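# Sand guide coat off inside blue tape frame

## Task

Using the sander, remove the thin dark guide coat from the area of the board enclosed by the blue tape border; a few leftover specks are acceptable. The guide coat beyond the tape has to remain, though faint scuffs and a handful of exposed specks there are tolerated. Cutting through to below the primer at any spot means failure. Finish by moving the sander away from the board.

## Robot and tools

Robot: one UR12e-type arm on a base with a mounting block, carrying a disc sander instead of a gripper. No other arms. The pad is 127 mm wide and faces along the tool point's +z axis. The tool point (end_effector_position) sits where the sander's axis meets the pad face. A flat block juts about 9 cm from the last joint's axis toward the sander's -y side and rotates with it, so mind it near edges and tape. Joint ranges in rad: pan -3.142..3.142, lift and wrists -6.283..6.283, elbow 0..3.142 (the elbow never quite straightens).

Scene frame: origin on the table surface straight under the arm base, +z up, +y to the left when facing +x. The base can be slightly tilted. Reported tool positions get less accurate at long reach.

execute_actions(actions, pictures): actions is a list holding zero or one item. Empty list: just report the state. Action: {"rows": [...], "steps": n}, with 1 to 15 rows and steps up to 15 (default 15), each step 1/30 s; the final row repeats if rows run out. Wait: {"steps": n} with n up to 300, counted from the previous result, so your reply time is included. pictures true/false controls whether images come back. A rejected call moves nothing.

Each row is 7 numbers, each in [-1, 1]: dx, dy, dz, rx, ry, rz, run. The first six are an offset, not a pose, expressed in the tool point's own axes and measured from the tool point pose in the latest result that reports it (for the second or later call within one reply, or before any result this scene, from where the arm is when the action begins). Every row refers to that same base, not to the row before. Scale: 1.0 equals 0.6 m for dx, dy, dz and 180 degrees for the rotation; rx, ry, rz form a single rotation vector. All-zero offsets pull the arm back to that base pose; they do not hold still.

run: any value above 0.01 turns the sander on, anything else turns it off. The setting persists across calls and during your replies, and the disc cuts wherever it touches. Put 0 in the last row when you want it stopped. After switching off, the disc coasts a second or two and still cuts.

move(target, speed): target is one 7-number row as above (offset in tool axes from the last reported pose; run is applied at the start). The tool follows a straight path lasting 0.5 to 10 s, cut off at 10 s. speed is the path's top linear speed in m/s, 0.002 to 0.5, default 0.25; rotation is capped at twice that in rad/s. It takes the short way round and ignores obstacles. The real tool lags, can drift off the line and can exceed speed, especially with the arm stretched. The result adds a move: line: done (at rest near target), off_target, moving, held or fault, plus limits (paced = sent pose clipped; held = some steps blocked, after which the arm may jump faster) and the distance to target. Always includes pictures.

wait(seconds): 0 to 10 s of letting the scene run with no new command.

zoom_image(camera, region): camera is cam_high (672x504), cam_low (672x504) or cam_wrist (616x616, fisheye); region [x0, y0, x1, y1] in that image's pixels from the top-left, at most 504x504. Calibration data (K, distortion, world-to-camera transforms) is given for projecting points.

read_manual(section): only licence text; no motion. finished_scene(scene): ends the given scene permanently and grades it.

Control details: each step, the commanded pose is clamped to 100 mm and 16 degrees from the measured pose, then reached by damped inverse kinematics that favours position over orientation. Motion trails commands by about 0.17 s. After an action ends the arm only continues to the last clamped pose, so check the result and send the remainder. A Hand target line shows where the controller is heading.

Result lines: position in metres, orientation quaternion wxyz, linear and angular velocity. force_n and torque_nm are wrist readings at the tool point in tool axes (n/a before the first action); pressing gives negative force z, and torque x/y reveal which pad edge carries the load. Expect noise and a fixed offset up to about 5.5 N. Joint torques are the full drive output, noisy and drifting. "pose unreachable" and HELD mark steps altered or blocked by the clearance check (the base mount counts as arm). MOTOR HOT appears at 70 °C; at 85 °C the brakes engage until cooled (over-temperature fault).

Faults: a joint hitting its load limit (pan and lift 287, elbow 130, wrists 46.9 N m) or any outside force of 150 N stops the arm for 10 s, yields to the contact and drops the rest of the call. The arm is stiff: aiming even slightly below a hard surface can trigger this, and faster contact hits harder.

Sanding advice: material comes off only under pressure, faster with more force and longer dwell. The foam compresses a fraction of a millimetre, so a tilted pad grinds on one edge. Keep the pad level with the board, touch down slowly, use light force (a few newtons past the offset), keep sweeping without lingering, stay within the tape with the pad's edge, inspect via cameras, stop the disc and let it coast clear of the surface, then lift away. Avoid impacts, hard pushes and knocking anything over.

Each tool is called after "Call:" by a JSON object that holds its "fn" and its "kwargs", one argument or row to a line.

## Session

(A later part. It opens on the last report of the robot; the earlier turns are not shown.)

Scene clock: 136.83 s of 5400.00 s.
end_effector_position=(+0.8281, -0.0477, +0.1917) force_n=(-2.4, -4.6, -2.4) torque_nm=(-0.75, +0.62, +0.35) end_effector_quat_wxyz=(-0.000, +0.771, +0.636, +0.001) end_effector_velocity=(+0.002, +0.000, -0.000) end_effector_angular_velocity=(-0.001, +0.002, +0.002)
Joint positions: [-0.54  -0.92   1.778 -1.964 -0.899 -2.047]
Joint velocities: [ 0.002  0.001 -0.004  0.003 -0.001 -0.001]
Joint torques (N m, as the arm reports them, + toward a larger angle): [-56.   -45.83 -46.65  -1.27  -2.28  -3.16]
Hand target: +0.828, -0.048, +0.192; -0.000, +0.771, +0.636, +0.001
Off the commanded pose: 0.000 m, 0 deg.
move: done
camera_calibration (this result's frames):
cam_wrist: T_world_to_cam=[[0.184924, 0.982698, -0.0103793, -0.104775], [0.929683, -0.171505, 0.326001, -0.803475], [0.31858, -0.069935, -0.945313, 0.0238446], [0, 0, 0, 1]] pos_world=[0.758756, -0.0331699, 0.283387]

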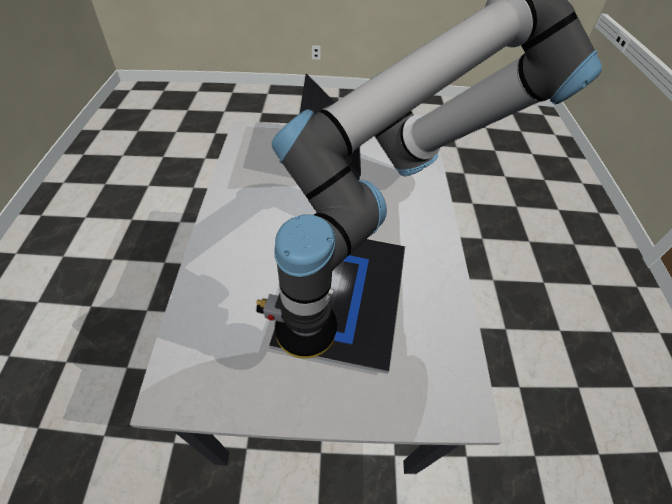

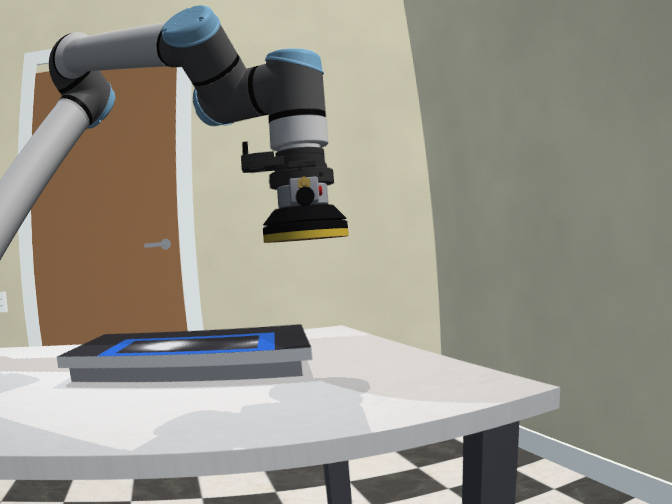

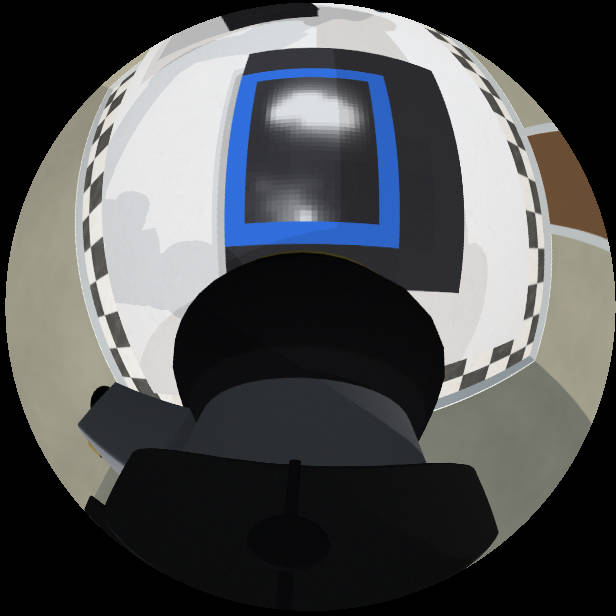

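Call:
{"fn": "move", "kwargs": {
  "target": [0.05,-0.22,0.2453,0,-0.002,0,1],
  "speed": 0.25
}}

Call:
{"fn": "move", "kwargs": {
  "target": [0,0,0.0036,0,0,0,1],
  "speed": 0.01
}}

Call:
{"fn": "move", "kwargs": {
  "target": [0,-0.227,0,-0.0015,0,0,1],
  "speed": 0.025
}}

Call:
{"fn": "move", "kwargs": {
  "target": [-0.1,0,0.0006,0,0.004,0,1],
  "speed": 0.025
}}

Call:
{"fn": "move", "kwargs": {
  "target": [0,0.227,0.0011,0.003,0,0,1],
  "speed": 0.025
}}

Call:
{"fn": "move", "kwargs": {
  "target": [0.1,0,0.0006,0,-0.004,0,1],
  "speed": 0.025
}}

Call:
{"fn": "move", "kwargs": {
  "target": [-0.05,0.22,-0.25,-0.0015,0.002,0,0],
  "speed": 0.25
}}

Call:
{"fn": "zoom_image", "kwargs": {
  "camera": "cam_wrist",
  "region": [210, 50, 420, 260]
}}

Scene clock: 150.63 s of 5400.00 s.
end_effector_position=(+0.7042, +0.0069, +0.0447) force_n=(+3.8, +0.2, +4.1) torque_nm=(+0.11, -0.40, +0.14) end_effector_quat_wxyz=(+0.002, +0.771, +0.636, -0.002) end_effector_velocity=(-0.001, +0.001, -0.001) end_effector_angular_velocity=(-0.001, -0.001, -0.000)
Joint positions: [-0.444 -0.97   2.115 -2.326 -0.865 -1.932]
Joint velocities: [ 0.    -0.001  0.003 -0.004  0.     0.002]
Joint torques (N m, as the arm reports them, + toward a larger angle): [-46.76 -37.96 -25.59  -7.18   1.54   2.52]
Hand target: +0.704, +0.007, +0.045; +0.002, +0.771, +0.636, -0.002
Off the commanded pose: 0.000 m, 0 deg.
move: done
camera_calibration (this result's frames):
cam_wrist: T_world_to_cam=[[0.184827, 0.982632, -0.0165584, -0.136779], [0.93009, -0.169452, 0.325913, -0.631332], [0.317446, -0.0756382, -0.945255, -0.0710072], [0, 0, 0, 1]] pos_world=[0.635016, 0.0220515, 0.136374]

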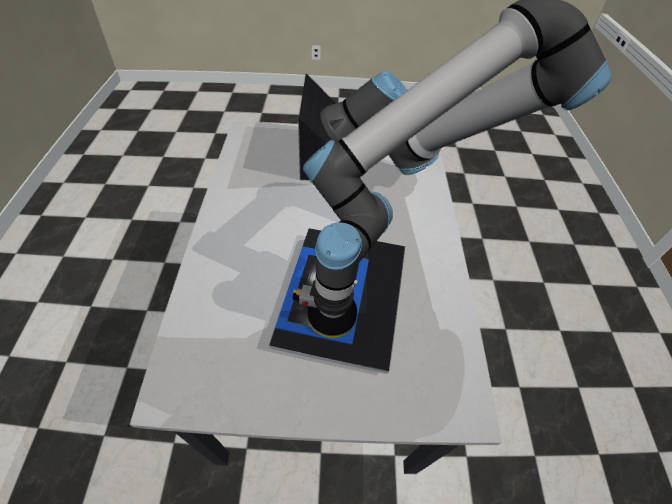

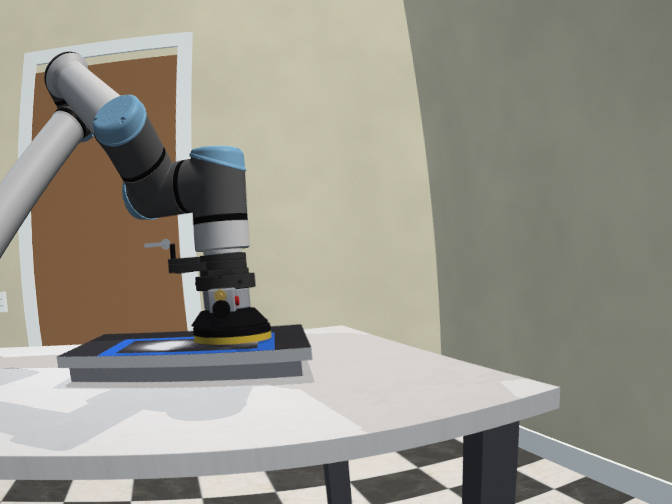

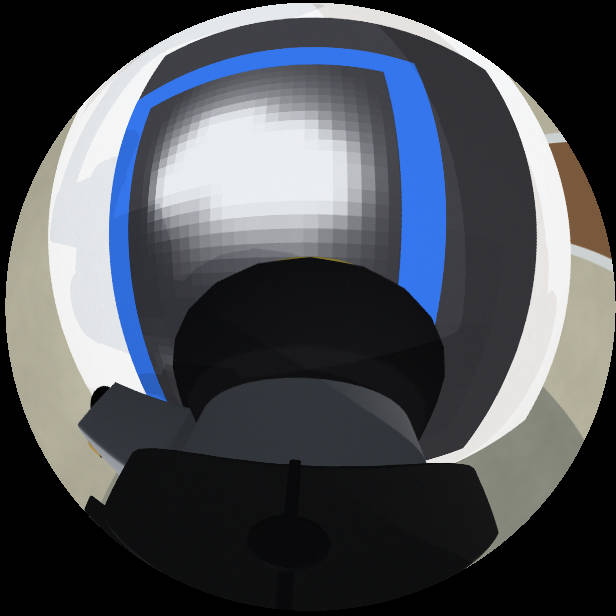

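Scene clock: 151.57 s of 5400.00 s.
end_effector_position=(+0.7043, +0.0069, +0.0426) force_n=(+1.5, -0.3, -12.0) torque_nm=(-0.49, +0.23, +0.27) end_effector_quat_wxyz=(+0.002, +0.771, +0.636, -0.002) end_effector_velocity=(+0.001, +0.000, -0.000) end_effector_angular_velocity=(-0.001, -0.001, +0.002)
Joint positions: [-0.442 -0.967  2.115 -2.331 -0.864 -1.929]
Joint velocities: [ 0.001  0.001 -0.001 -0.002 -0.     0.001]
Joint torques (N m, as the arm reports them, + toward a larger angle): [-38.77 -27.07 -17.48  -5.27   1.25   2.56]
Hand target: +0.704, +0.007, +0.042; +0.002, +0.771, +0.636, -0.002
Off the commanded pose: 0.000 m, 0 deg.
move: done
camera_calibration (this result's frames):
cam_wrist: T_world_to_cam=[[0.184743, 0.982647, -0.016586, -0.13676], [0.930034, -0.169347, 0.326126, -0.630647], [0.317657, -0.0756751, -0.945181, -0.0731792], [0, 0, 0, 1]] pos_world=[0.635035, 0.0220506, 0.134234]

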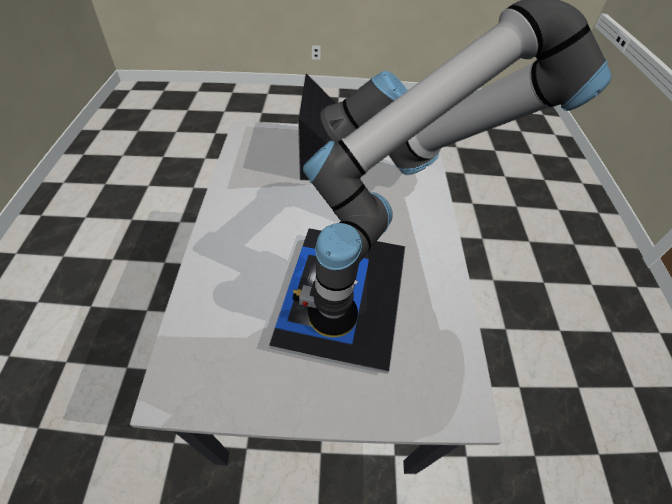

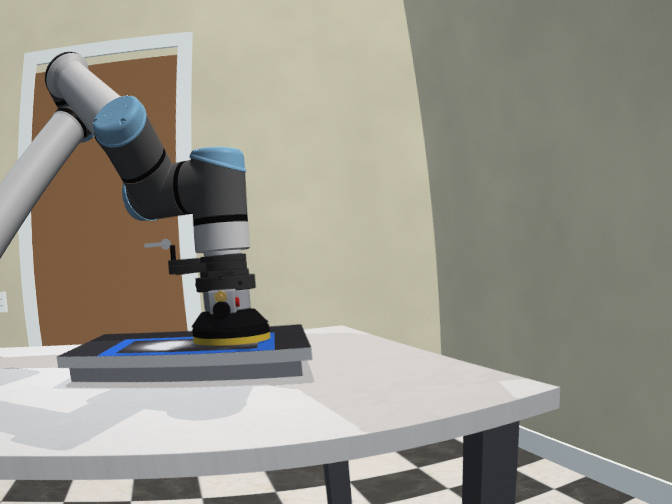

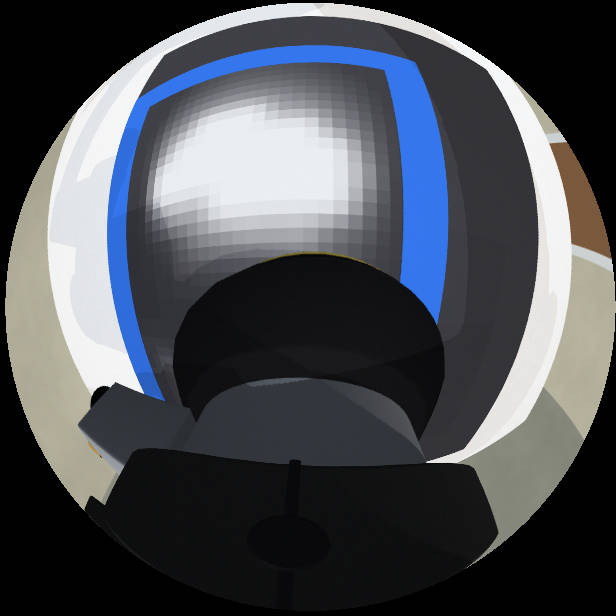

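Scene clock: 157.53 s of 5400.00 s.
end_effector_position=(+0.5706, +0.0327, +0.0425) force_n=(+1.0, +0.6, -16.6) torque_nm=(+0.00, -0.14, +0.15) end_effector_quat_wxyz=(+0.004, +0.771, +0.636, -0.000) end_effector_velocity=(-0.001, -0.001, +0.001) end_effector_angular_velocity=(-0.002, -0.002, -0.001)
Joint positions: [-0.507 -1.12   2.377 -2.396 -0.889 -2.004]
Joint velocities: [-0.003 -0.002  0.003 -0.002 -0.002 -0.001]
Joint torques (N m, as the arm reports them, + toward a larger angle): [-43.63 -32.69 -14.    -4.35  -2.12  -3.08]
Hand target: +0.571, +0.033, +0.043; +0.004, +0.771, +0.636, -0.000
Off the commanded pose: 0.000 m, 0 deg.
move: done
camera_calibration (this result's frames):
cam_wrist: T_world_to_cam=[[0.184839, 0.982627, -0.0166753, -0.137456], [0.92853, -0.169054, 0.330534, -0.501259], [0.321973, -0.0765792, -0.943647, -0.031328], [0, 0, 0, 1]] pos_world=[0.500928, 0.0479284, 0.133829]

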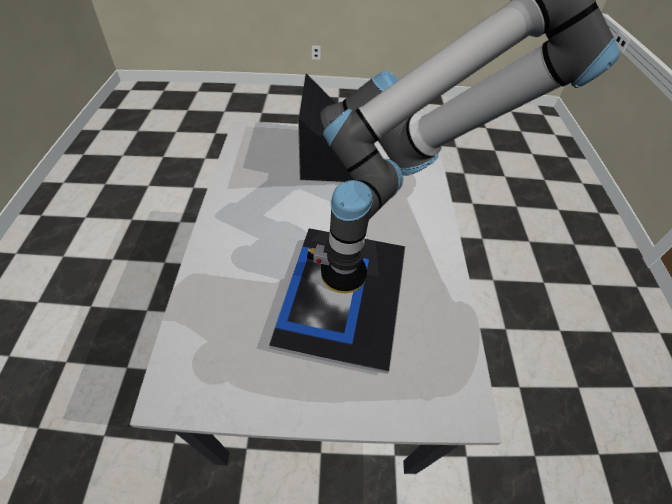

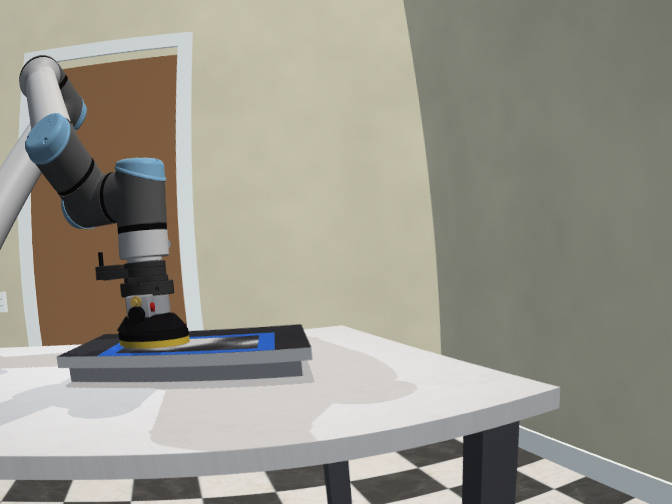

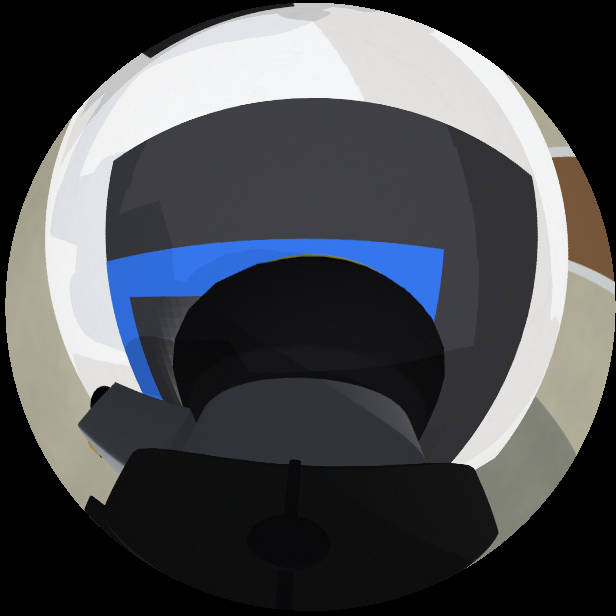

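Scene clock: 160.47 s of 5400.00 s.
end_effector_position=(+0.5592, -0.0261, +0.0425) force_n=(+7.2, +4.4, -12.6) torque_nm=(+0.32, -1.31, +0.25) end_effector_quat_wxyz=(-0.000, +0.771, +0.636, +0.005) end_effector_velocity=(-0.002, -0.001, -0.000) end_effector_angular_velocity=(-0.001, +0.002, -0.000)
Joint positions: [-0.587 -1.035  2.375 -2.415 -0.913 -2.099]
Joint velocities: [-0.002  0.001  0.002 -0.001 -0.003 -0.002]
Joint torques (N m, as the arm reports them, + toward a larger angle): [-46.18 -13.47 -26.98  -3.58  -1.64  -3.13]
Hand target: +0.559, -0.026, +0.042; -0.000, +0.771, +0.636, +0.005
Off the commanded pose: 0.000 m, 0 deg.
move: done
camera_calibration (this result's frames):
cam_wrist: T_world_to_cam=[[0.184784, 0.98277, -0.00426041, -0.0780033], [0.927745, -0.173004, 0.330695, -0.500264], [0.32426, -0.0650596, -0.943728, -0.0331513], [0, 0, 0, 1]] pos_world=[0.489281, -0.0120452, 0.133817]

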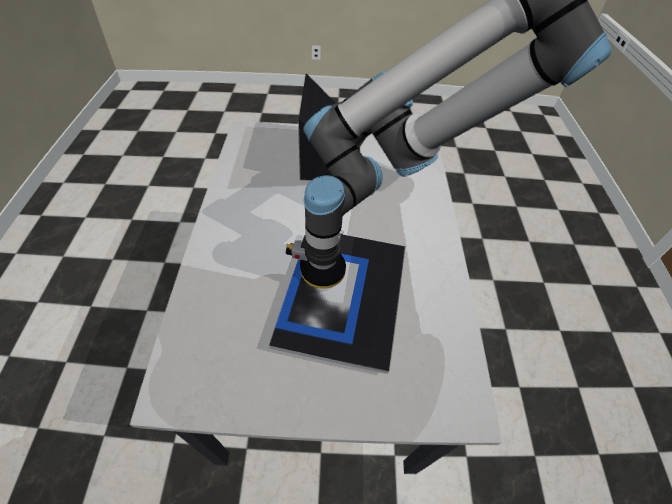

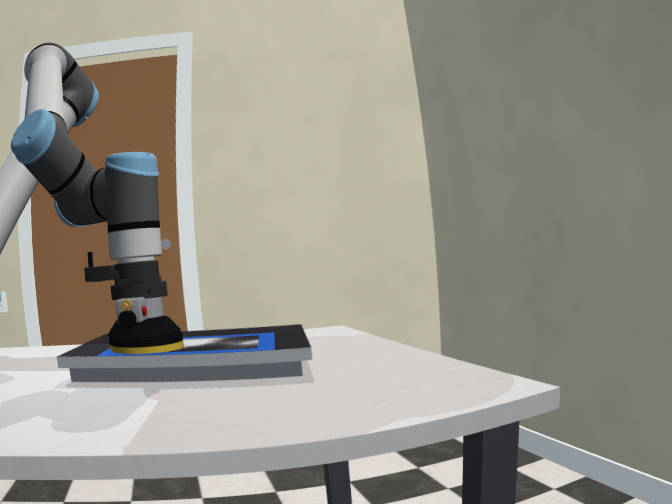

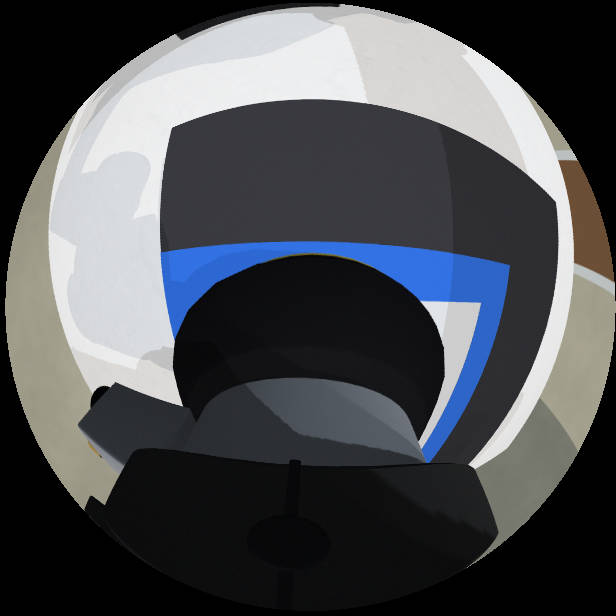

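Scene clock: 166.43 s of 5400.00 s.
end_effector_position=(+0.6928, -0.0520, +0.0425) force_n=(+1.4, +2.3, -19.1) torque_nm=(-0.76, -0.37, +0.28) end_effector_quat_wxyz=(-0.004, +0.771, +0.636, +0.002) end_effector_velocity=(+0.001, -0.001, -0.000) end_effector_angular_velocity=(+0.001, -0.000, -0.002)
Joint positions: [-0.505 -0.901  2.11  -2.332 -0.88  -2.013]
Joint velocities: [-0.     0.002 -0.002  0.001  0.001  0.001]
Joint torques (N m, as the arm reports them, + toward a larger angle): [-38.66 -26.3  -26.52   1.64   1.29   2.54]
Hand target: +0.693, -0.052, +0.042; -0.004, +0.771, +0.636, +0.002
Off the commanded pose: 0.000 m, 0 deg.
move: done
camera_calibration (this result's frames):
cam_wrist: T_world_to_cam=[[0.184636, 0.982798, -0.00411783, -0.0771999], [0.930776, -0.173514, 0.321792, -0.630458], [0.315542, -0.0632469, -0.946802, -0.0719275], [0, 0, 0, 1]] pos_world=[0.623765, -0.0380706, 0.134457]

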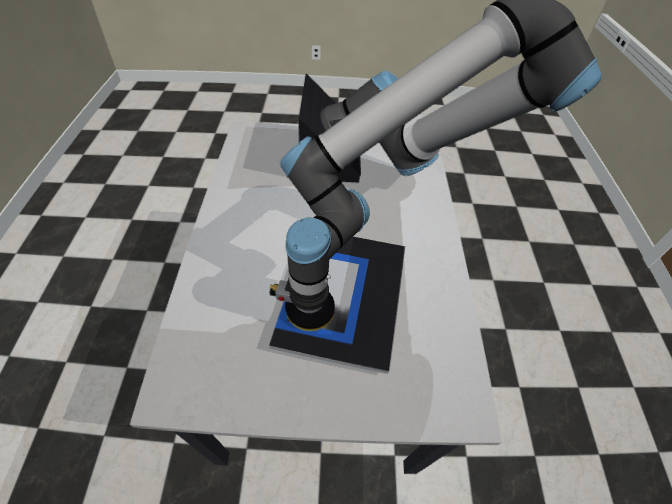

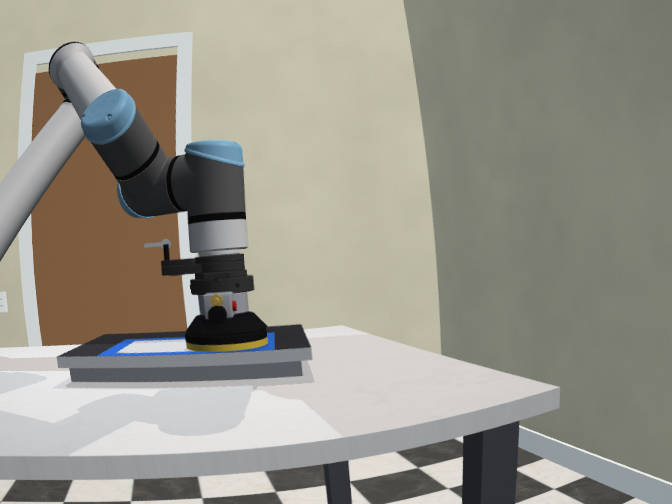

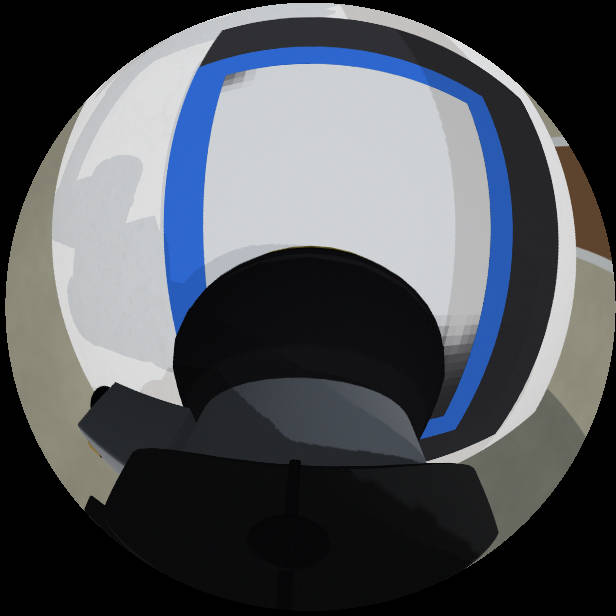

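Scene clock: 169.37 s of 5400.00 s.
end_effector_position=(+0.7042, +0.0069, +0.0425) force_n=(-2.9, -3.7, -16.8) torque_nm=(-0.65, +1.11, -0.03) end_effector_quat_wxyz=(+0.000, +0.771, +0.636, -0.003) end_effector_velocity=(-0.000, +0.002, -0.000) end_effector_angular_velocity=(+0.000, +0.000, +0.000)
Joint positions: [-0.441 -0.967  2.113 -2.323 -0.866 -1.932]
Joint velocities: [ 0.002 -0.002  0.001  0.001  0.001  0.002]
Joint torques (N m, as the arm reports them, + toward a larger angle): [-31.84 -48.27 -26.52   0.6    1.19   2.85]
Hand target: +0.704, +0.007, +0.043; +0.000, +0.771, +0.636, -0.003
Off the commanded pose: 0.000 m, 0 deg.
move: done
camera_calibration (this result's frames):
cam_wrist: T_world_to_cam=[[0.184617, 0.982672, -0.0165285, -0.136604], [0.931566, -0.169606, 0.321588, -0.63145], [0.313212, -0.0747679, -0.946736, -0.0700406], [0, 0, 0, 1]] pos_world=[0.635395, 0.0219025, 0.134499]

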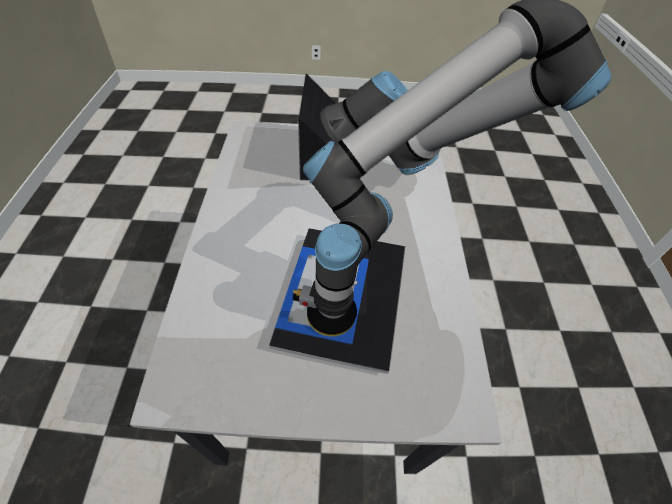

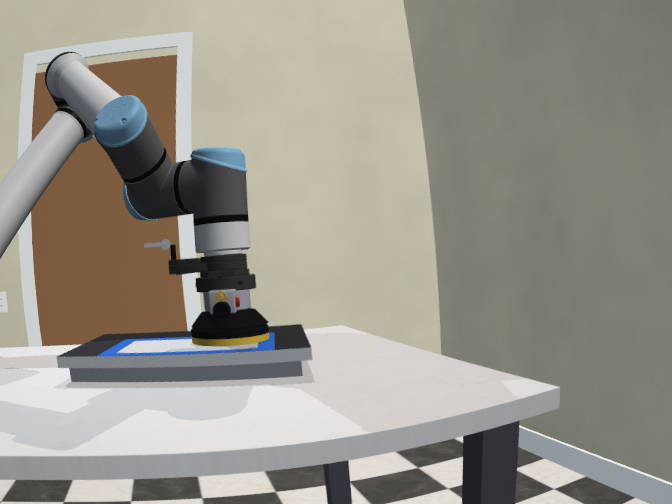

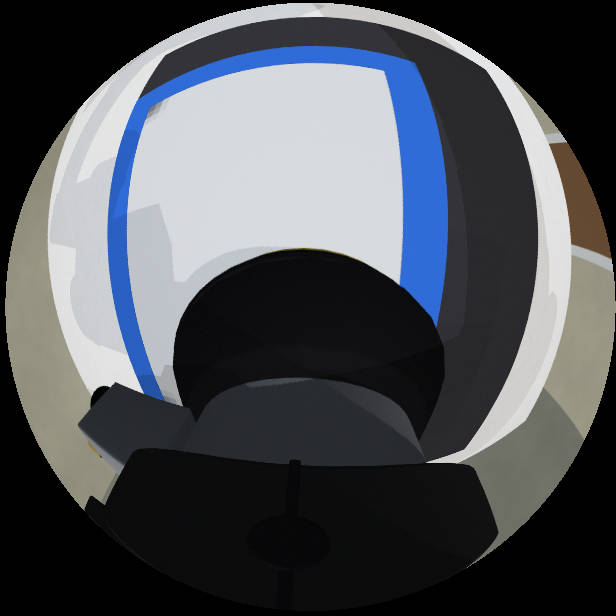

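Scene clock: 170.93 s of 5400.00 s.
end_effector_position=(+0.8289, -0.0469, +0.1920) force_n=(-0.1, +0.0, +4.2) torque_nm=(-0.07, +0.11, +0.22) end_effector_quat_wxyz=(-0.000, +0.771, +0.636, +0.001) end_effector_velocity=(+0.000, -0.001, +0.001) end_effector_angular_velocity=(+0.001, +0.001, -0.002)
Joint positions: [-0.539 -0.92   1.777 -1.963 -0.899 -2.046]
Joint velocities: [-0.001  0.001 -0.002  0.004 -0.001 -0.001]
Joint torques (N m, as the arm reports them, + toward a larger angle): [-72.95 -49.5  -47.11  -1.57  -2.86  -2.72]
Hand target: +0.829, -0.047, +0.192; -0.000, +0.771, +0.636, +0.001
Off the commanded pose: 0.000 m, 0 deg.
move: done
camera_calibration (this result's frames):
cam_wrist: T_world_to_cam=[[0.184752, 0.98273, -0.0103849, -0.105633], [0.929657, -0.171327, 0.326166, -0.804194], [0.318754, -0.0699141, -0.945256, 0.0237162], [0, 0, 0, 1]] pos_world=[0.759581, -0.0323137, 0.283621]

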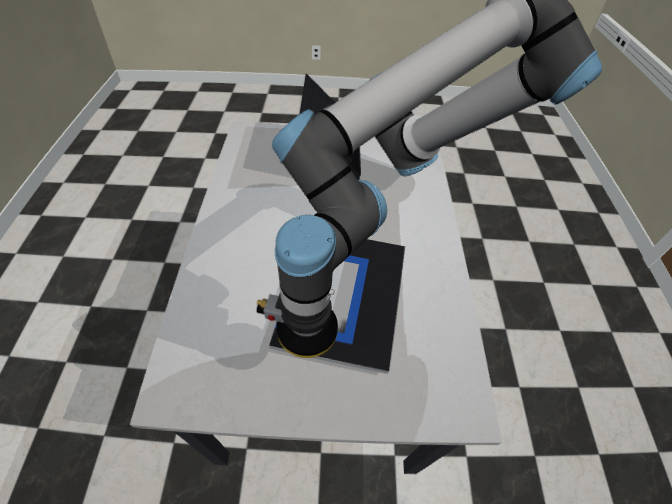

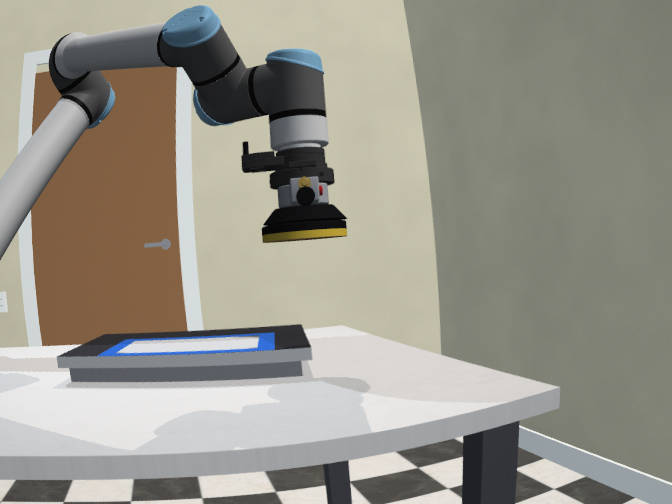

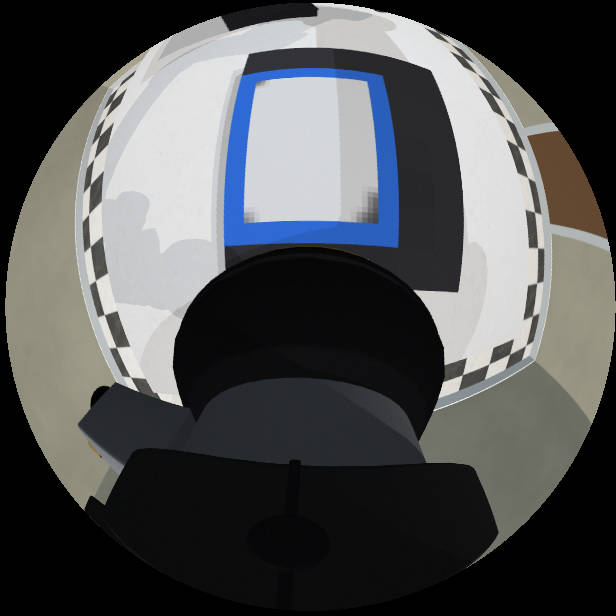

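Region (210, 50, 420, 260) of cam_wrist's 616x616 image, scaled by 2.400, with more detail than that image has.

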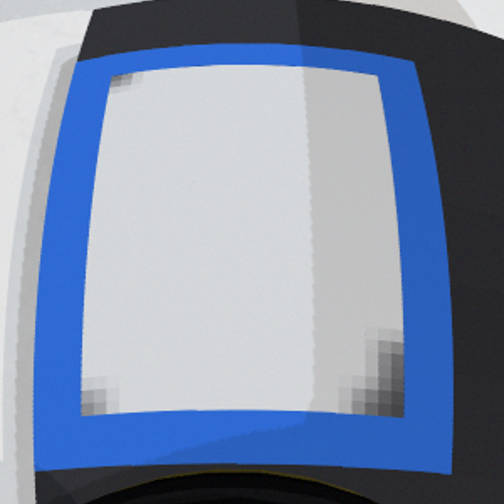

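Call:
{"fn": "move", "kwargs": {
  "target": [0.051,-0.218,0.2458,0.002,-0.0025,0,1]
}}

Call:
{"fn": "move", "kwargs": {
  "target": [0,0,0.0034,0,0,0,1],
  "speed": 0.01
}}

Call:
{"fn": "execute_actions", "kwargs": {
  "actions": [
    {"steps":60}
  ],
  "pictures": false
}}

Call:
{"fn": "move", "kwargs": {
  "target": [-0.105,0,0.0008,0,0.005,0,1],
  "speed": 0.1
}}

Call:
{"fn": "execute_actions", "kwargs": {
  "actions": [
    {"steps":25}
  ],
  "pictures": false
}}

Call:
{"fn": "move", "kwargs": {
  "target": [0.054,0.22,-0.25,-0.002,-0.0025,0,0]
}}

Call:
{"fn": "zoom_image", "kwargs": {
  "camera": "cam_wrist",
  "region": [210, 50, 420, 260]
}}

Scene clock: 180.43 s of 5400.00 s.
end_effector_position=(+0.7064, +0.0081, +0.0446) force_n=(-2.2, -1.3, +1.3) torque_nm=(-0.49, +0.47, +0.35) end_effector_quat_wxyz=(-0.000, +0.771, +0.636, -0.004) end_effector_velocity=(-0.001, +0.000, -0.001) end_effector_angular_velocity=(+0.001, -0.002, -0.001)
Joint positions: [-0.44  -0.969  2.107 -2.315 -0.867 -1.932]
Joint velocities: [-0.    -0.     0.003 -0.004  0.002  0.002]
Joint torques (N m, as the arm reports them, + toward a larger angle): [-46.88 -39.72 -25.27  -7.04   1.85   2.31]
Hand target: +0.706, +0.008, +0.045; -0.000, +0.771, +0.636, -0.004
Off the commanded pose: 0.000 m, 0 deg.
move: done
camera_calibration (this result's frames):
cam_wrist: T_world_to_cam=[[0.184556, 0.982655, -0.0181031, -0.138095], [0.93215, -0.169173, 0.32012, -0.634309], [0.311505, -0.0759549, -0.947204, -0.0673808], [0, 0, 0, 1]] pos_world=[0.637747, 0.0232743, 0.136732]

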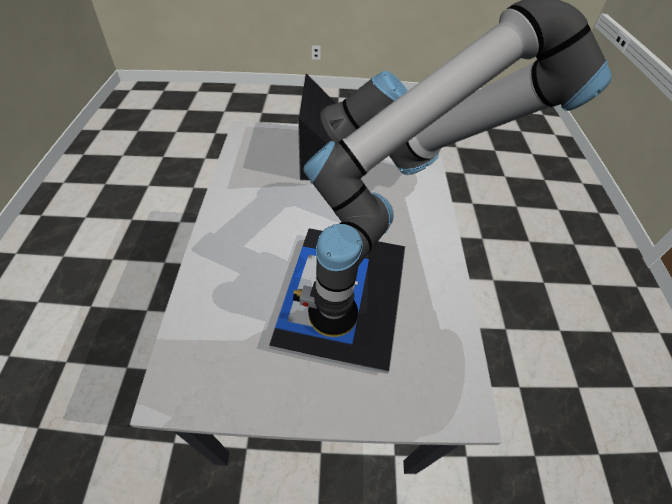

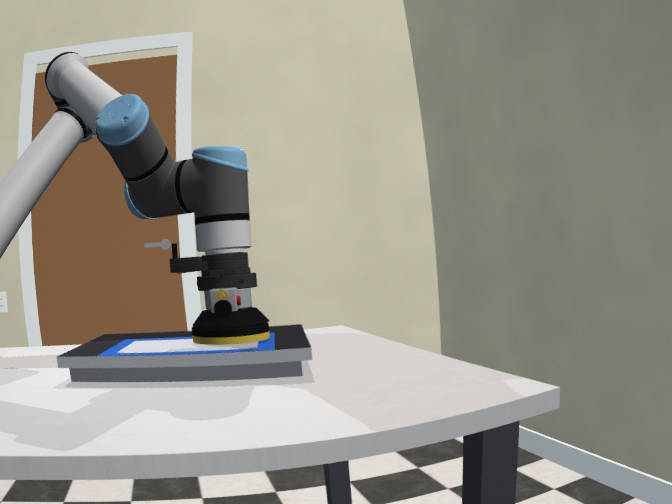

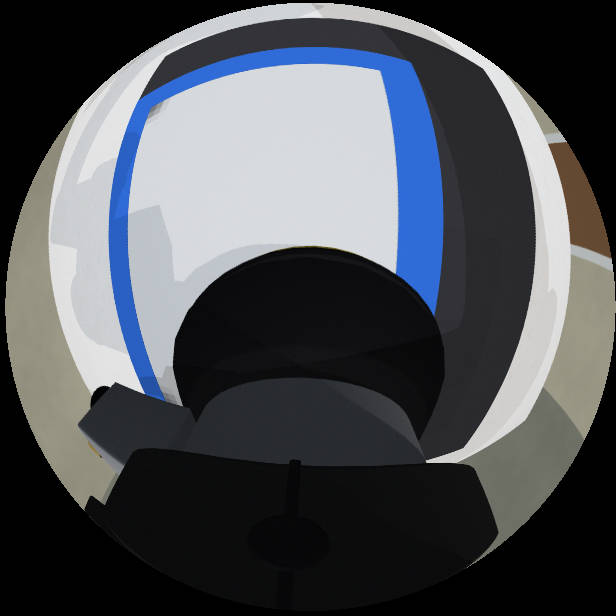

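Scene clock: 181.37 s of 5400.00 s.
end_effector_position=(+0.7064, +0.0081, +0.0426) force_n=(-6.1, -0.7, -17.0) torque_nm=(-0.12, +1.42, -0.02) end_effector_quat_wxyz=(+0.000, +0.771, +0.636, -0.004) end_effector_velocity=(-0.000, -0.000, -0.000) end_effector_angular_velocity=(+0.001, +0.000, -0.001)
Joint positions: [-0.438 -0.967  2.108 -2.32  -0.866 -1.93 ]
Joint velocities: [-0.     0.001  0.     0.     0.001  0.   ]
Joint torques (N m, as the arm reports them, + toward a larger angle): [-40.31 -28.83 -17.56  -4.58   0.53   2.78]
Hand target: +0.706, +0.008, +0.043; -0.000, +0.771, +0.636, -0.004
Off the commanded pose: 0.000 m, 0 deg.
move: done
camera_calibration (this result's frames):
cam_wrist: T_world_to_cam=[[0.184484, 0.982668, -0.0181255, -0.138084], [0.932099, -0.169082, 0.320316, -0.633649], [0.3117, -0.075988, -0.947137, -0.0694396], [0, 0, 0, 1]] pos_world=[0.637742, 0.0232752, 0.134696]

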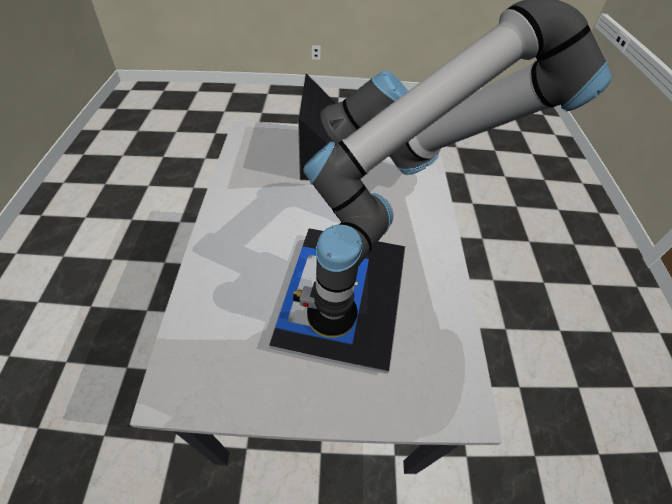

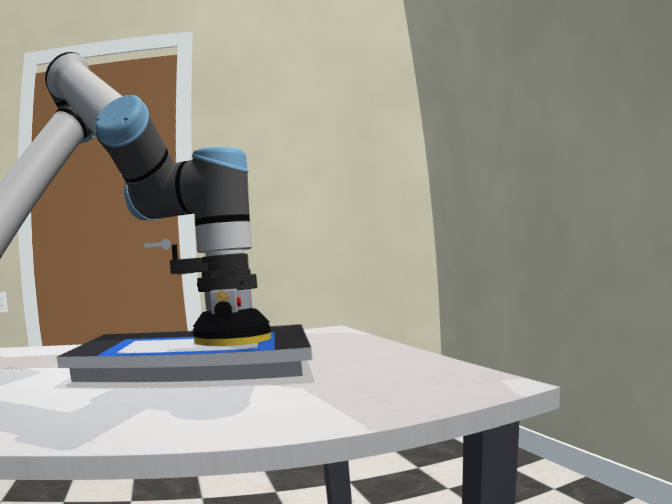

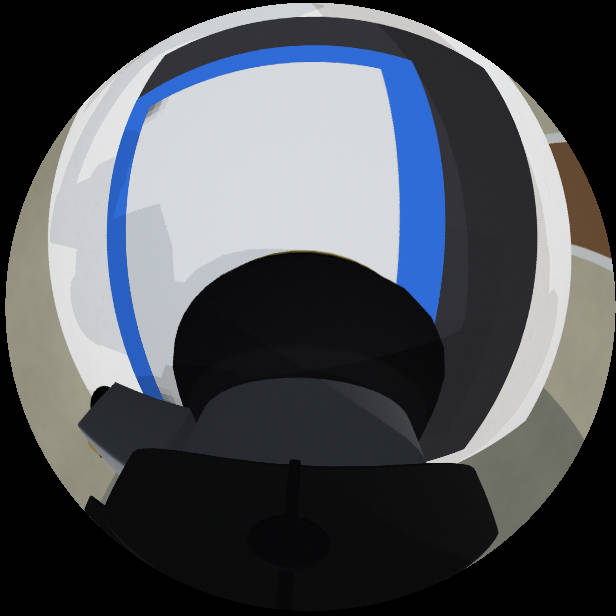

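Scene clock: 183.37 s of 5400.00 s.
end_effector_position=(+0.7063, +0.0081, +0.0425) force_n=(+0.7, -9.2, -20.7) torque_nm=(-1.76, +0.74, +0.26) end_effector_quat_wxyz=(-0.000, +0.771, +0.636, -0.004) end_effector_velocity=(+0.000, -0.001, +0.001) end_effector_angular_velocity=(+0.000, -0.002, -0.002)
Joint positions: [-0.438 -0.967  2.108 -2.32  -0.867 -1.93 ]
Joint velocities: [-0.003  0.    -0.     0.     0.    -0.   ]
Joint torques (N m, as the arm reports them, + toward a larger angle): [-36.39 -25.27 -15.1   -0.71  -0.69   0.81]
Hand target: +0.706, +0.008, +0.043; -0.000, +0.771, +0.636, -0.004
Off the commanded pose: 0.000 m, 0 deg.
Steps of this call (steps 1 to 60: nothing new was sent). Readings (end_effector_position | what the end effector reports):
1: (+0.7064, +0.0081, +0.0426) | force_n=(+2.4, +0.6, -20.8) torque_nm=(+0.21, +0.05, +0.25)
2: (+0.7064, +0.0081, +0.0426) | force_n=(+2.4, +0.8, -16.1) torque_nm=(-0.43, -0.13, +0.16)
4: (+0.7064, +0.0081, +0.0426) | force_n=(-3.9, -3.7, -18.2) torque_nm=(-1.05, +1.39, +0.04)
8: (+0.7063, +0.0081, +0.0425) | force_n=(-7.2, -3.5, -20.5) torque_nm=(-0.97, +1.86, +0.21)
60: the state above

Scene clock: 184.67 s of 5400.00 s.
end_effector_position=(+0.6944, -0.0537, +0.0425) force_n=(+2.3, -4.4, -23.8) torque_nm=(-0.50, -0.84, +0.07) end_effector_quat_wxyz=(-0.005, +0.771, +0.636, +0.002) end_effector_velocity=(-0.000, -0.001, -0.000) end_effector_angular_velocity=(-0.002, +0.001, +0.002)
Joint positions: [-0.506 -0.897  2.106 -2.327 -0.88  -2.015]
Joint velocities: [-0.     0.001 -0.    -0.001 -0.002 -0.002]
Joint torques (N m, as the arm reports them, + toward a larger angle): [-53.92 -26.24 -26.89  -1.82  -1.5   -2.46]
Hand target: +0.694, -0.054, +0.042; -0.005, +0.771, +0.636, +0.002
Off the commanded pose: 0.000 m, 0 deg.
move: done
camera_calibration (this result's frames):
cam_wrist: T_world_to_cam=[[0.184692, 0.982793, -0.00255565, -0.0759129], [0.931165, -0.174157, 0.320313, -0.632468], [0.314357, -0.0615391, -0.947308, -0.0716055], [0, 0, 0, 1]] pos_world=[0.625462, -0.0399486, 0.134561]

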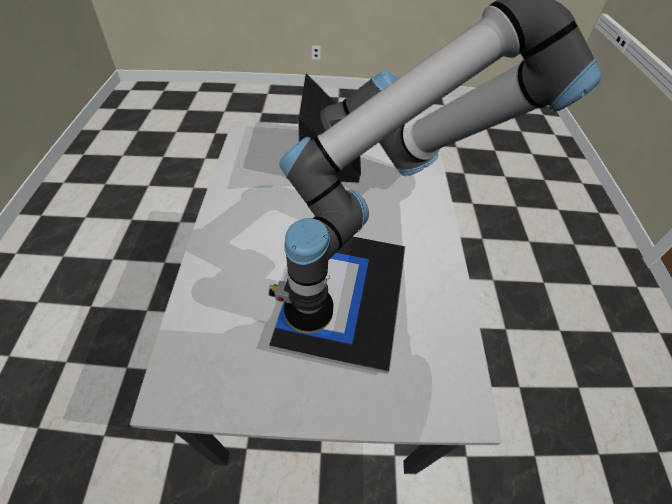

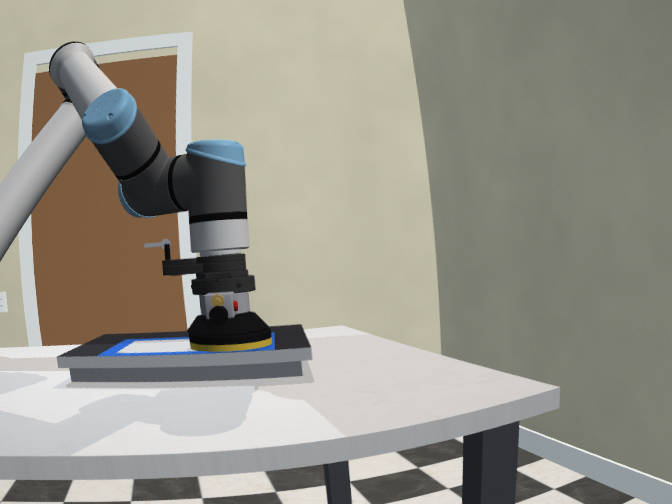

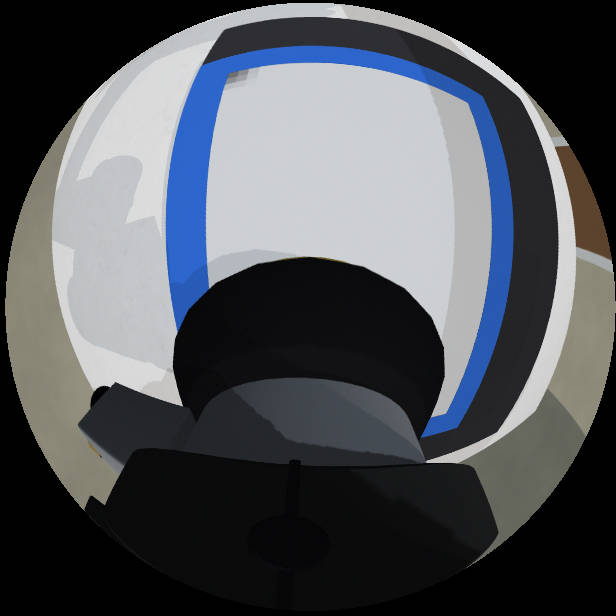

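Scene clock: 185.50 s of 5400.00 s.
end_effector_position=(+0.6943, -0.0538, +0.0425) force_n=(+4.5, +5.0, -19.6) torque_nm=(+0.16, -1.11, +0.19) end_effector_quat_wxyz=(-0.005, +0.771, +0.636, +0.002) end_effector_velocity=(+0.001, -0.000, +0.001) end_effector_angular_velocity=(-0.001, -0.002, +0.001)
Joint positions: [-0.506 -0.897  2.106 -2.327 -0.88  -2.016]
Joint velocities: [-0.001 -0.001 -0.002  0.     0.    -0.   ]
Joint torques (N m, as the arm reports them, + toward a larger angle): [-53.65 -28.07 -26.87  -0.11   0.98  -2.2 ]
Hand target: +0.694, -0.054, +0.042; -0.005, +0.771, +0.636, +0.002
Off the commanded pose: 0.000 m, 0 deg.
Steps of this call (steps 1 to 25: nothing new was sent). Readings (end_effector_position | what the end effector reports):
1: (+0.6944, -0.0537, +0.0425) | force_n=(+0.5, +0.4, -16.8) torque_nm=(-1.21, -0.38, +0.17)
2: (+0.6944, -0.0537, +0.0425) | force_n=(-3.0, -1.5, -26.6) torque_nm=(-0.49, +0.55, +0.17)
4: (+0.6944, -0.0538, +0.0425) | force_n=(-1.4, +3.6, -17.3) torque_nm=(-0.71, -0.09, +0.28)
8: (+0.6944, -0.0538, +0.0425) | force_n=(-1.0, -6.1, -24.8) torque_nm=(-1.31, +0.33, +0.34)
25: the state above

Scene clock: 187.07 s of 5400.00 s.
end_effector_position=(+0.8307, -0.0484, +0.1918) force_n=(+1.5, +2.0, -0.2) torque_nm=(+0.17, +0.00, +0.26) end_effector_quat_wxyz=(-0.000, +0.771, +0.636, +0.001) end_effector_velocity=(+0.001, -0.001, +0.001) end_effector_angular_velocity=(+0.002, -0.001, -0.001)
Joint positions: [-0.539 -0.917  1.773 -1.963 -0.899 -2.046]
Joint velocities: [-0.001  0.001 -0.003  0.003  0.002 -0.   ]
Joint torques (N m, as the arm reports them, + toward a larger angle): [-75.04 -49.85 -45.73  -1.59  -1.83  -2.8 ]
Hand target: +0.831, -0.048, +0.192; -0.000, +0.771, +0.636, +0.001
Off the commanded pose: 0.000 m, 0 deg.
move: done
camera_calibration (this result's frames):
cam_wrist: T_world_to_cam=[[0.184841, 0.982714, -0.0103704, -0.104492], [0.929638, -0.171415, 0.326176, -0.806055], [0.31876, -0.0699312, -0.945252, 0.0228853], [0, 0, 0, 1]] pos_world=[0.761358, -0.0338839, 0.283464]

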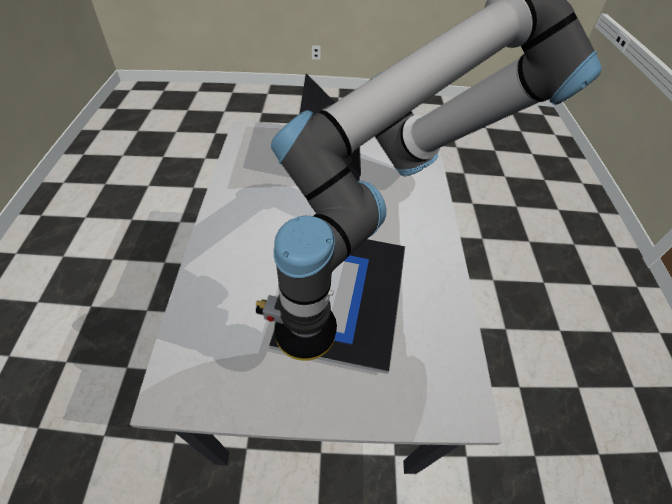

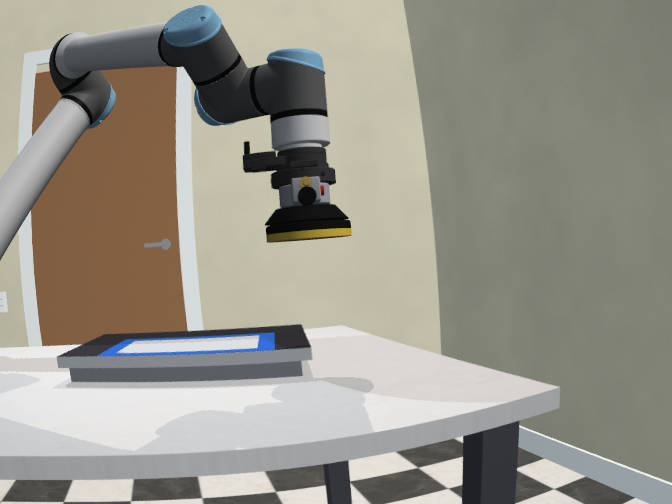

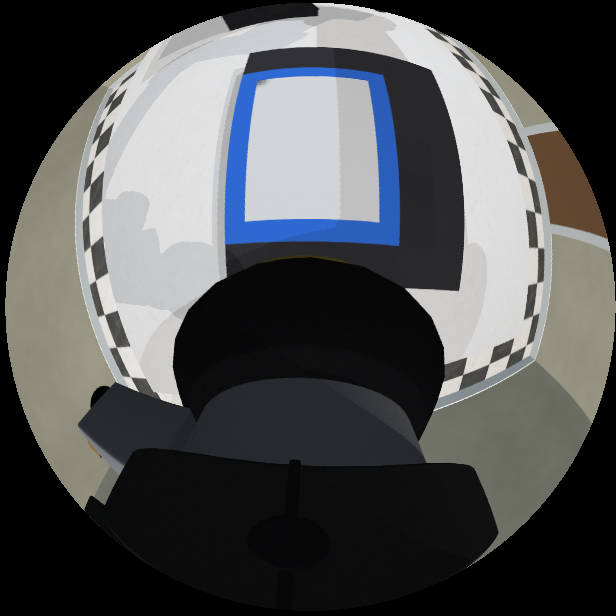

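Region (210, 50, 420, 260) of cam_wrist's 616x616 image, scaled by 2.400, with more detail than that image has.

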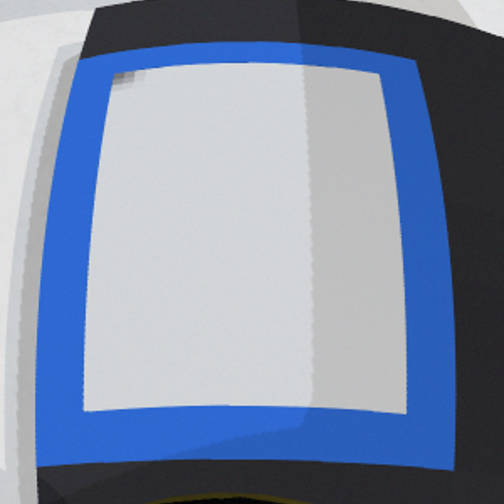

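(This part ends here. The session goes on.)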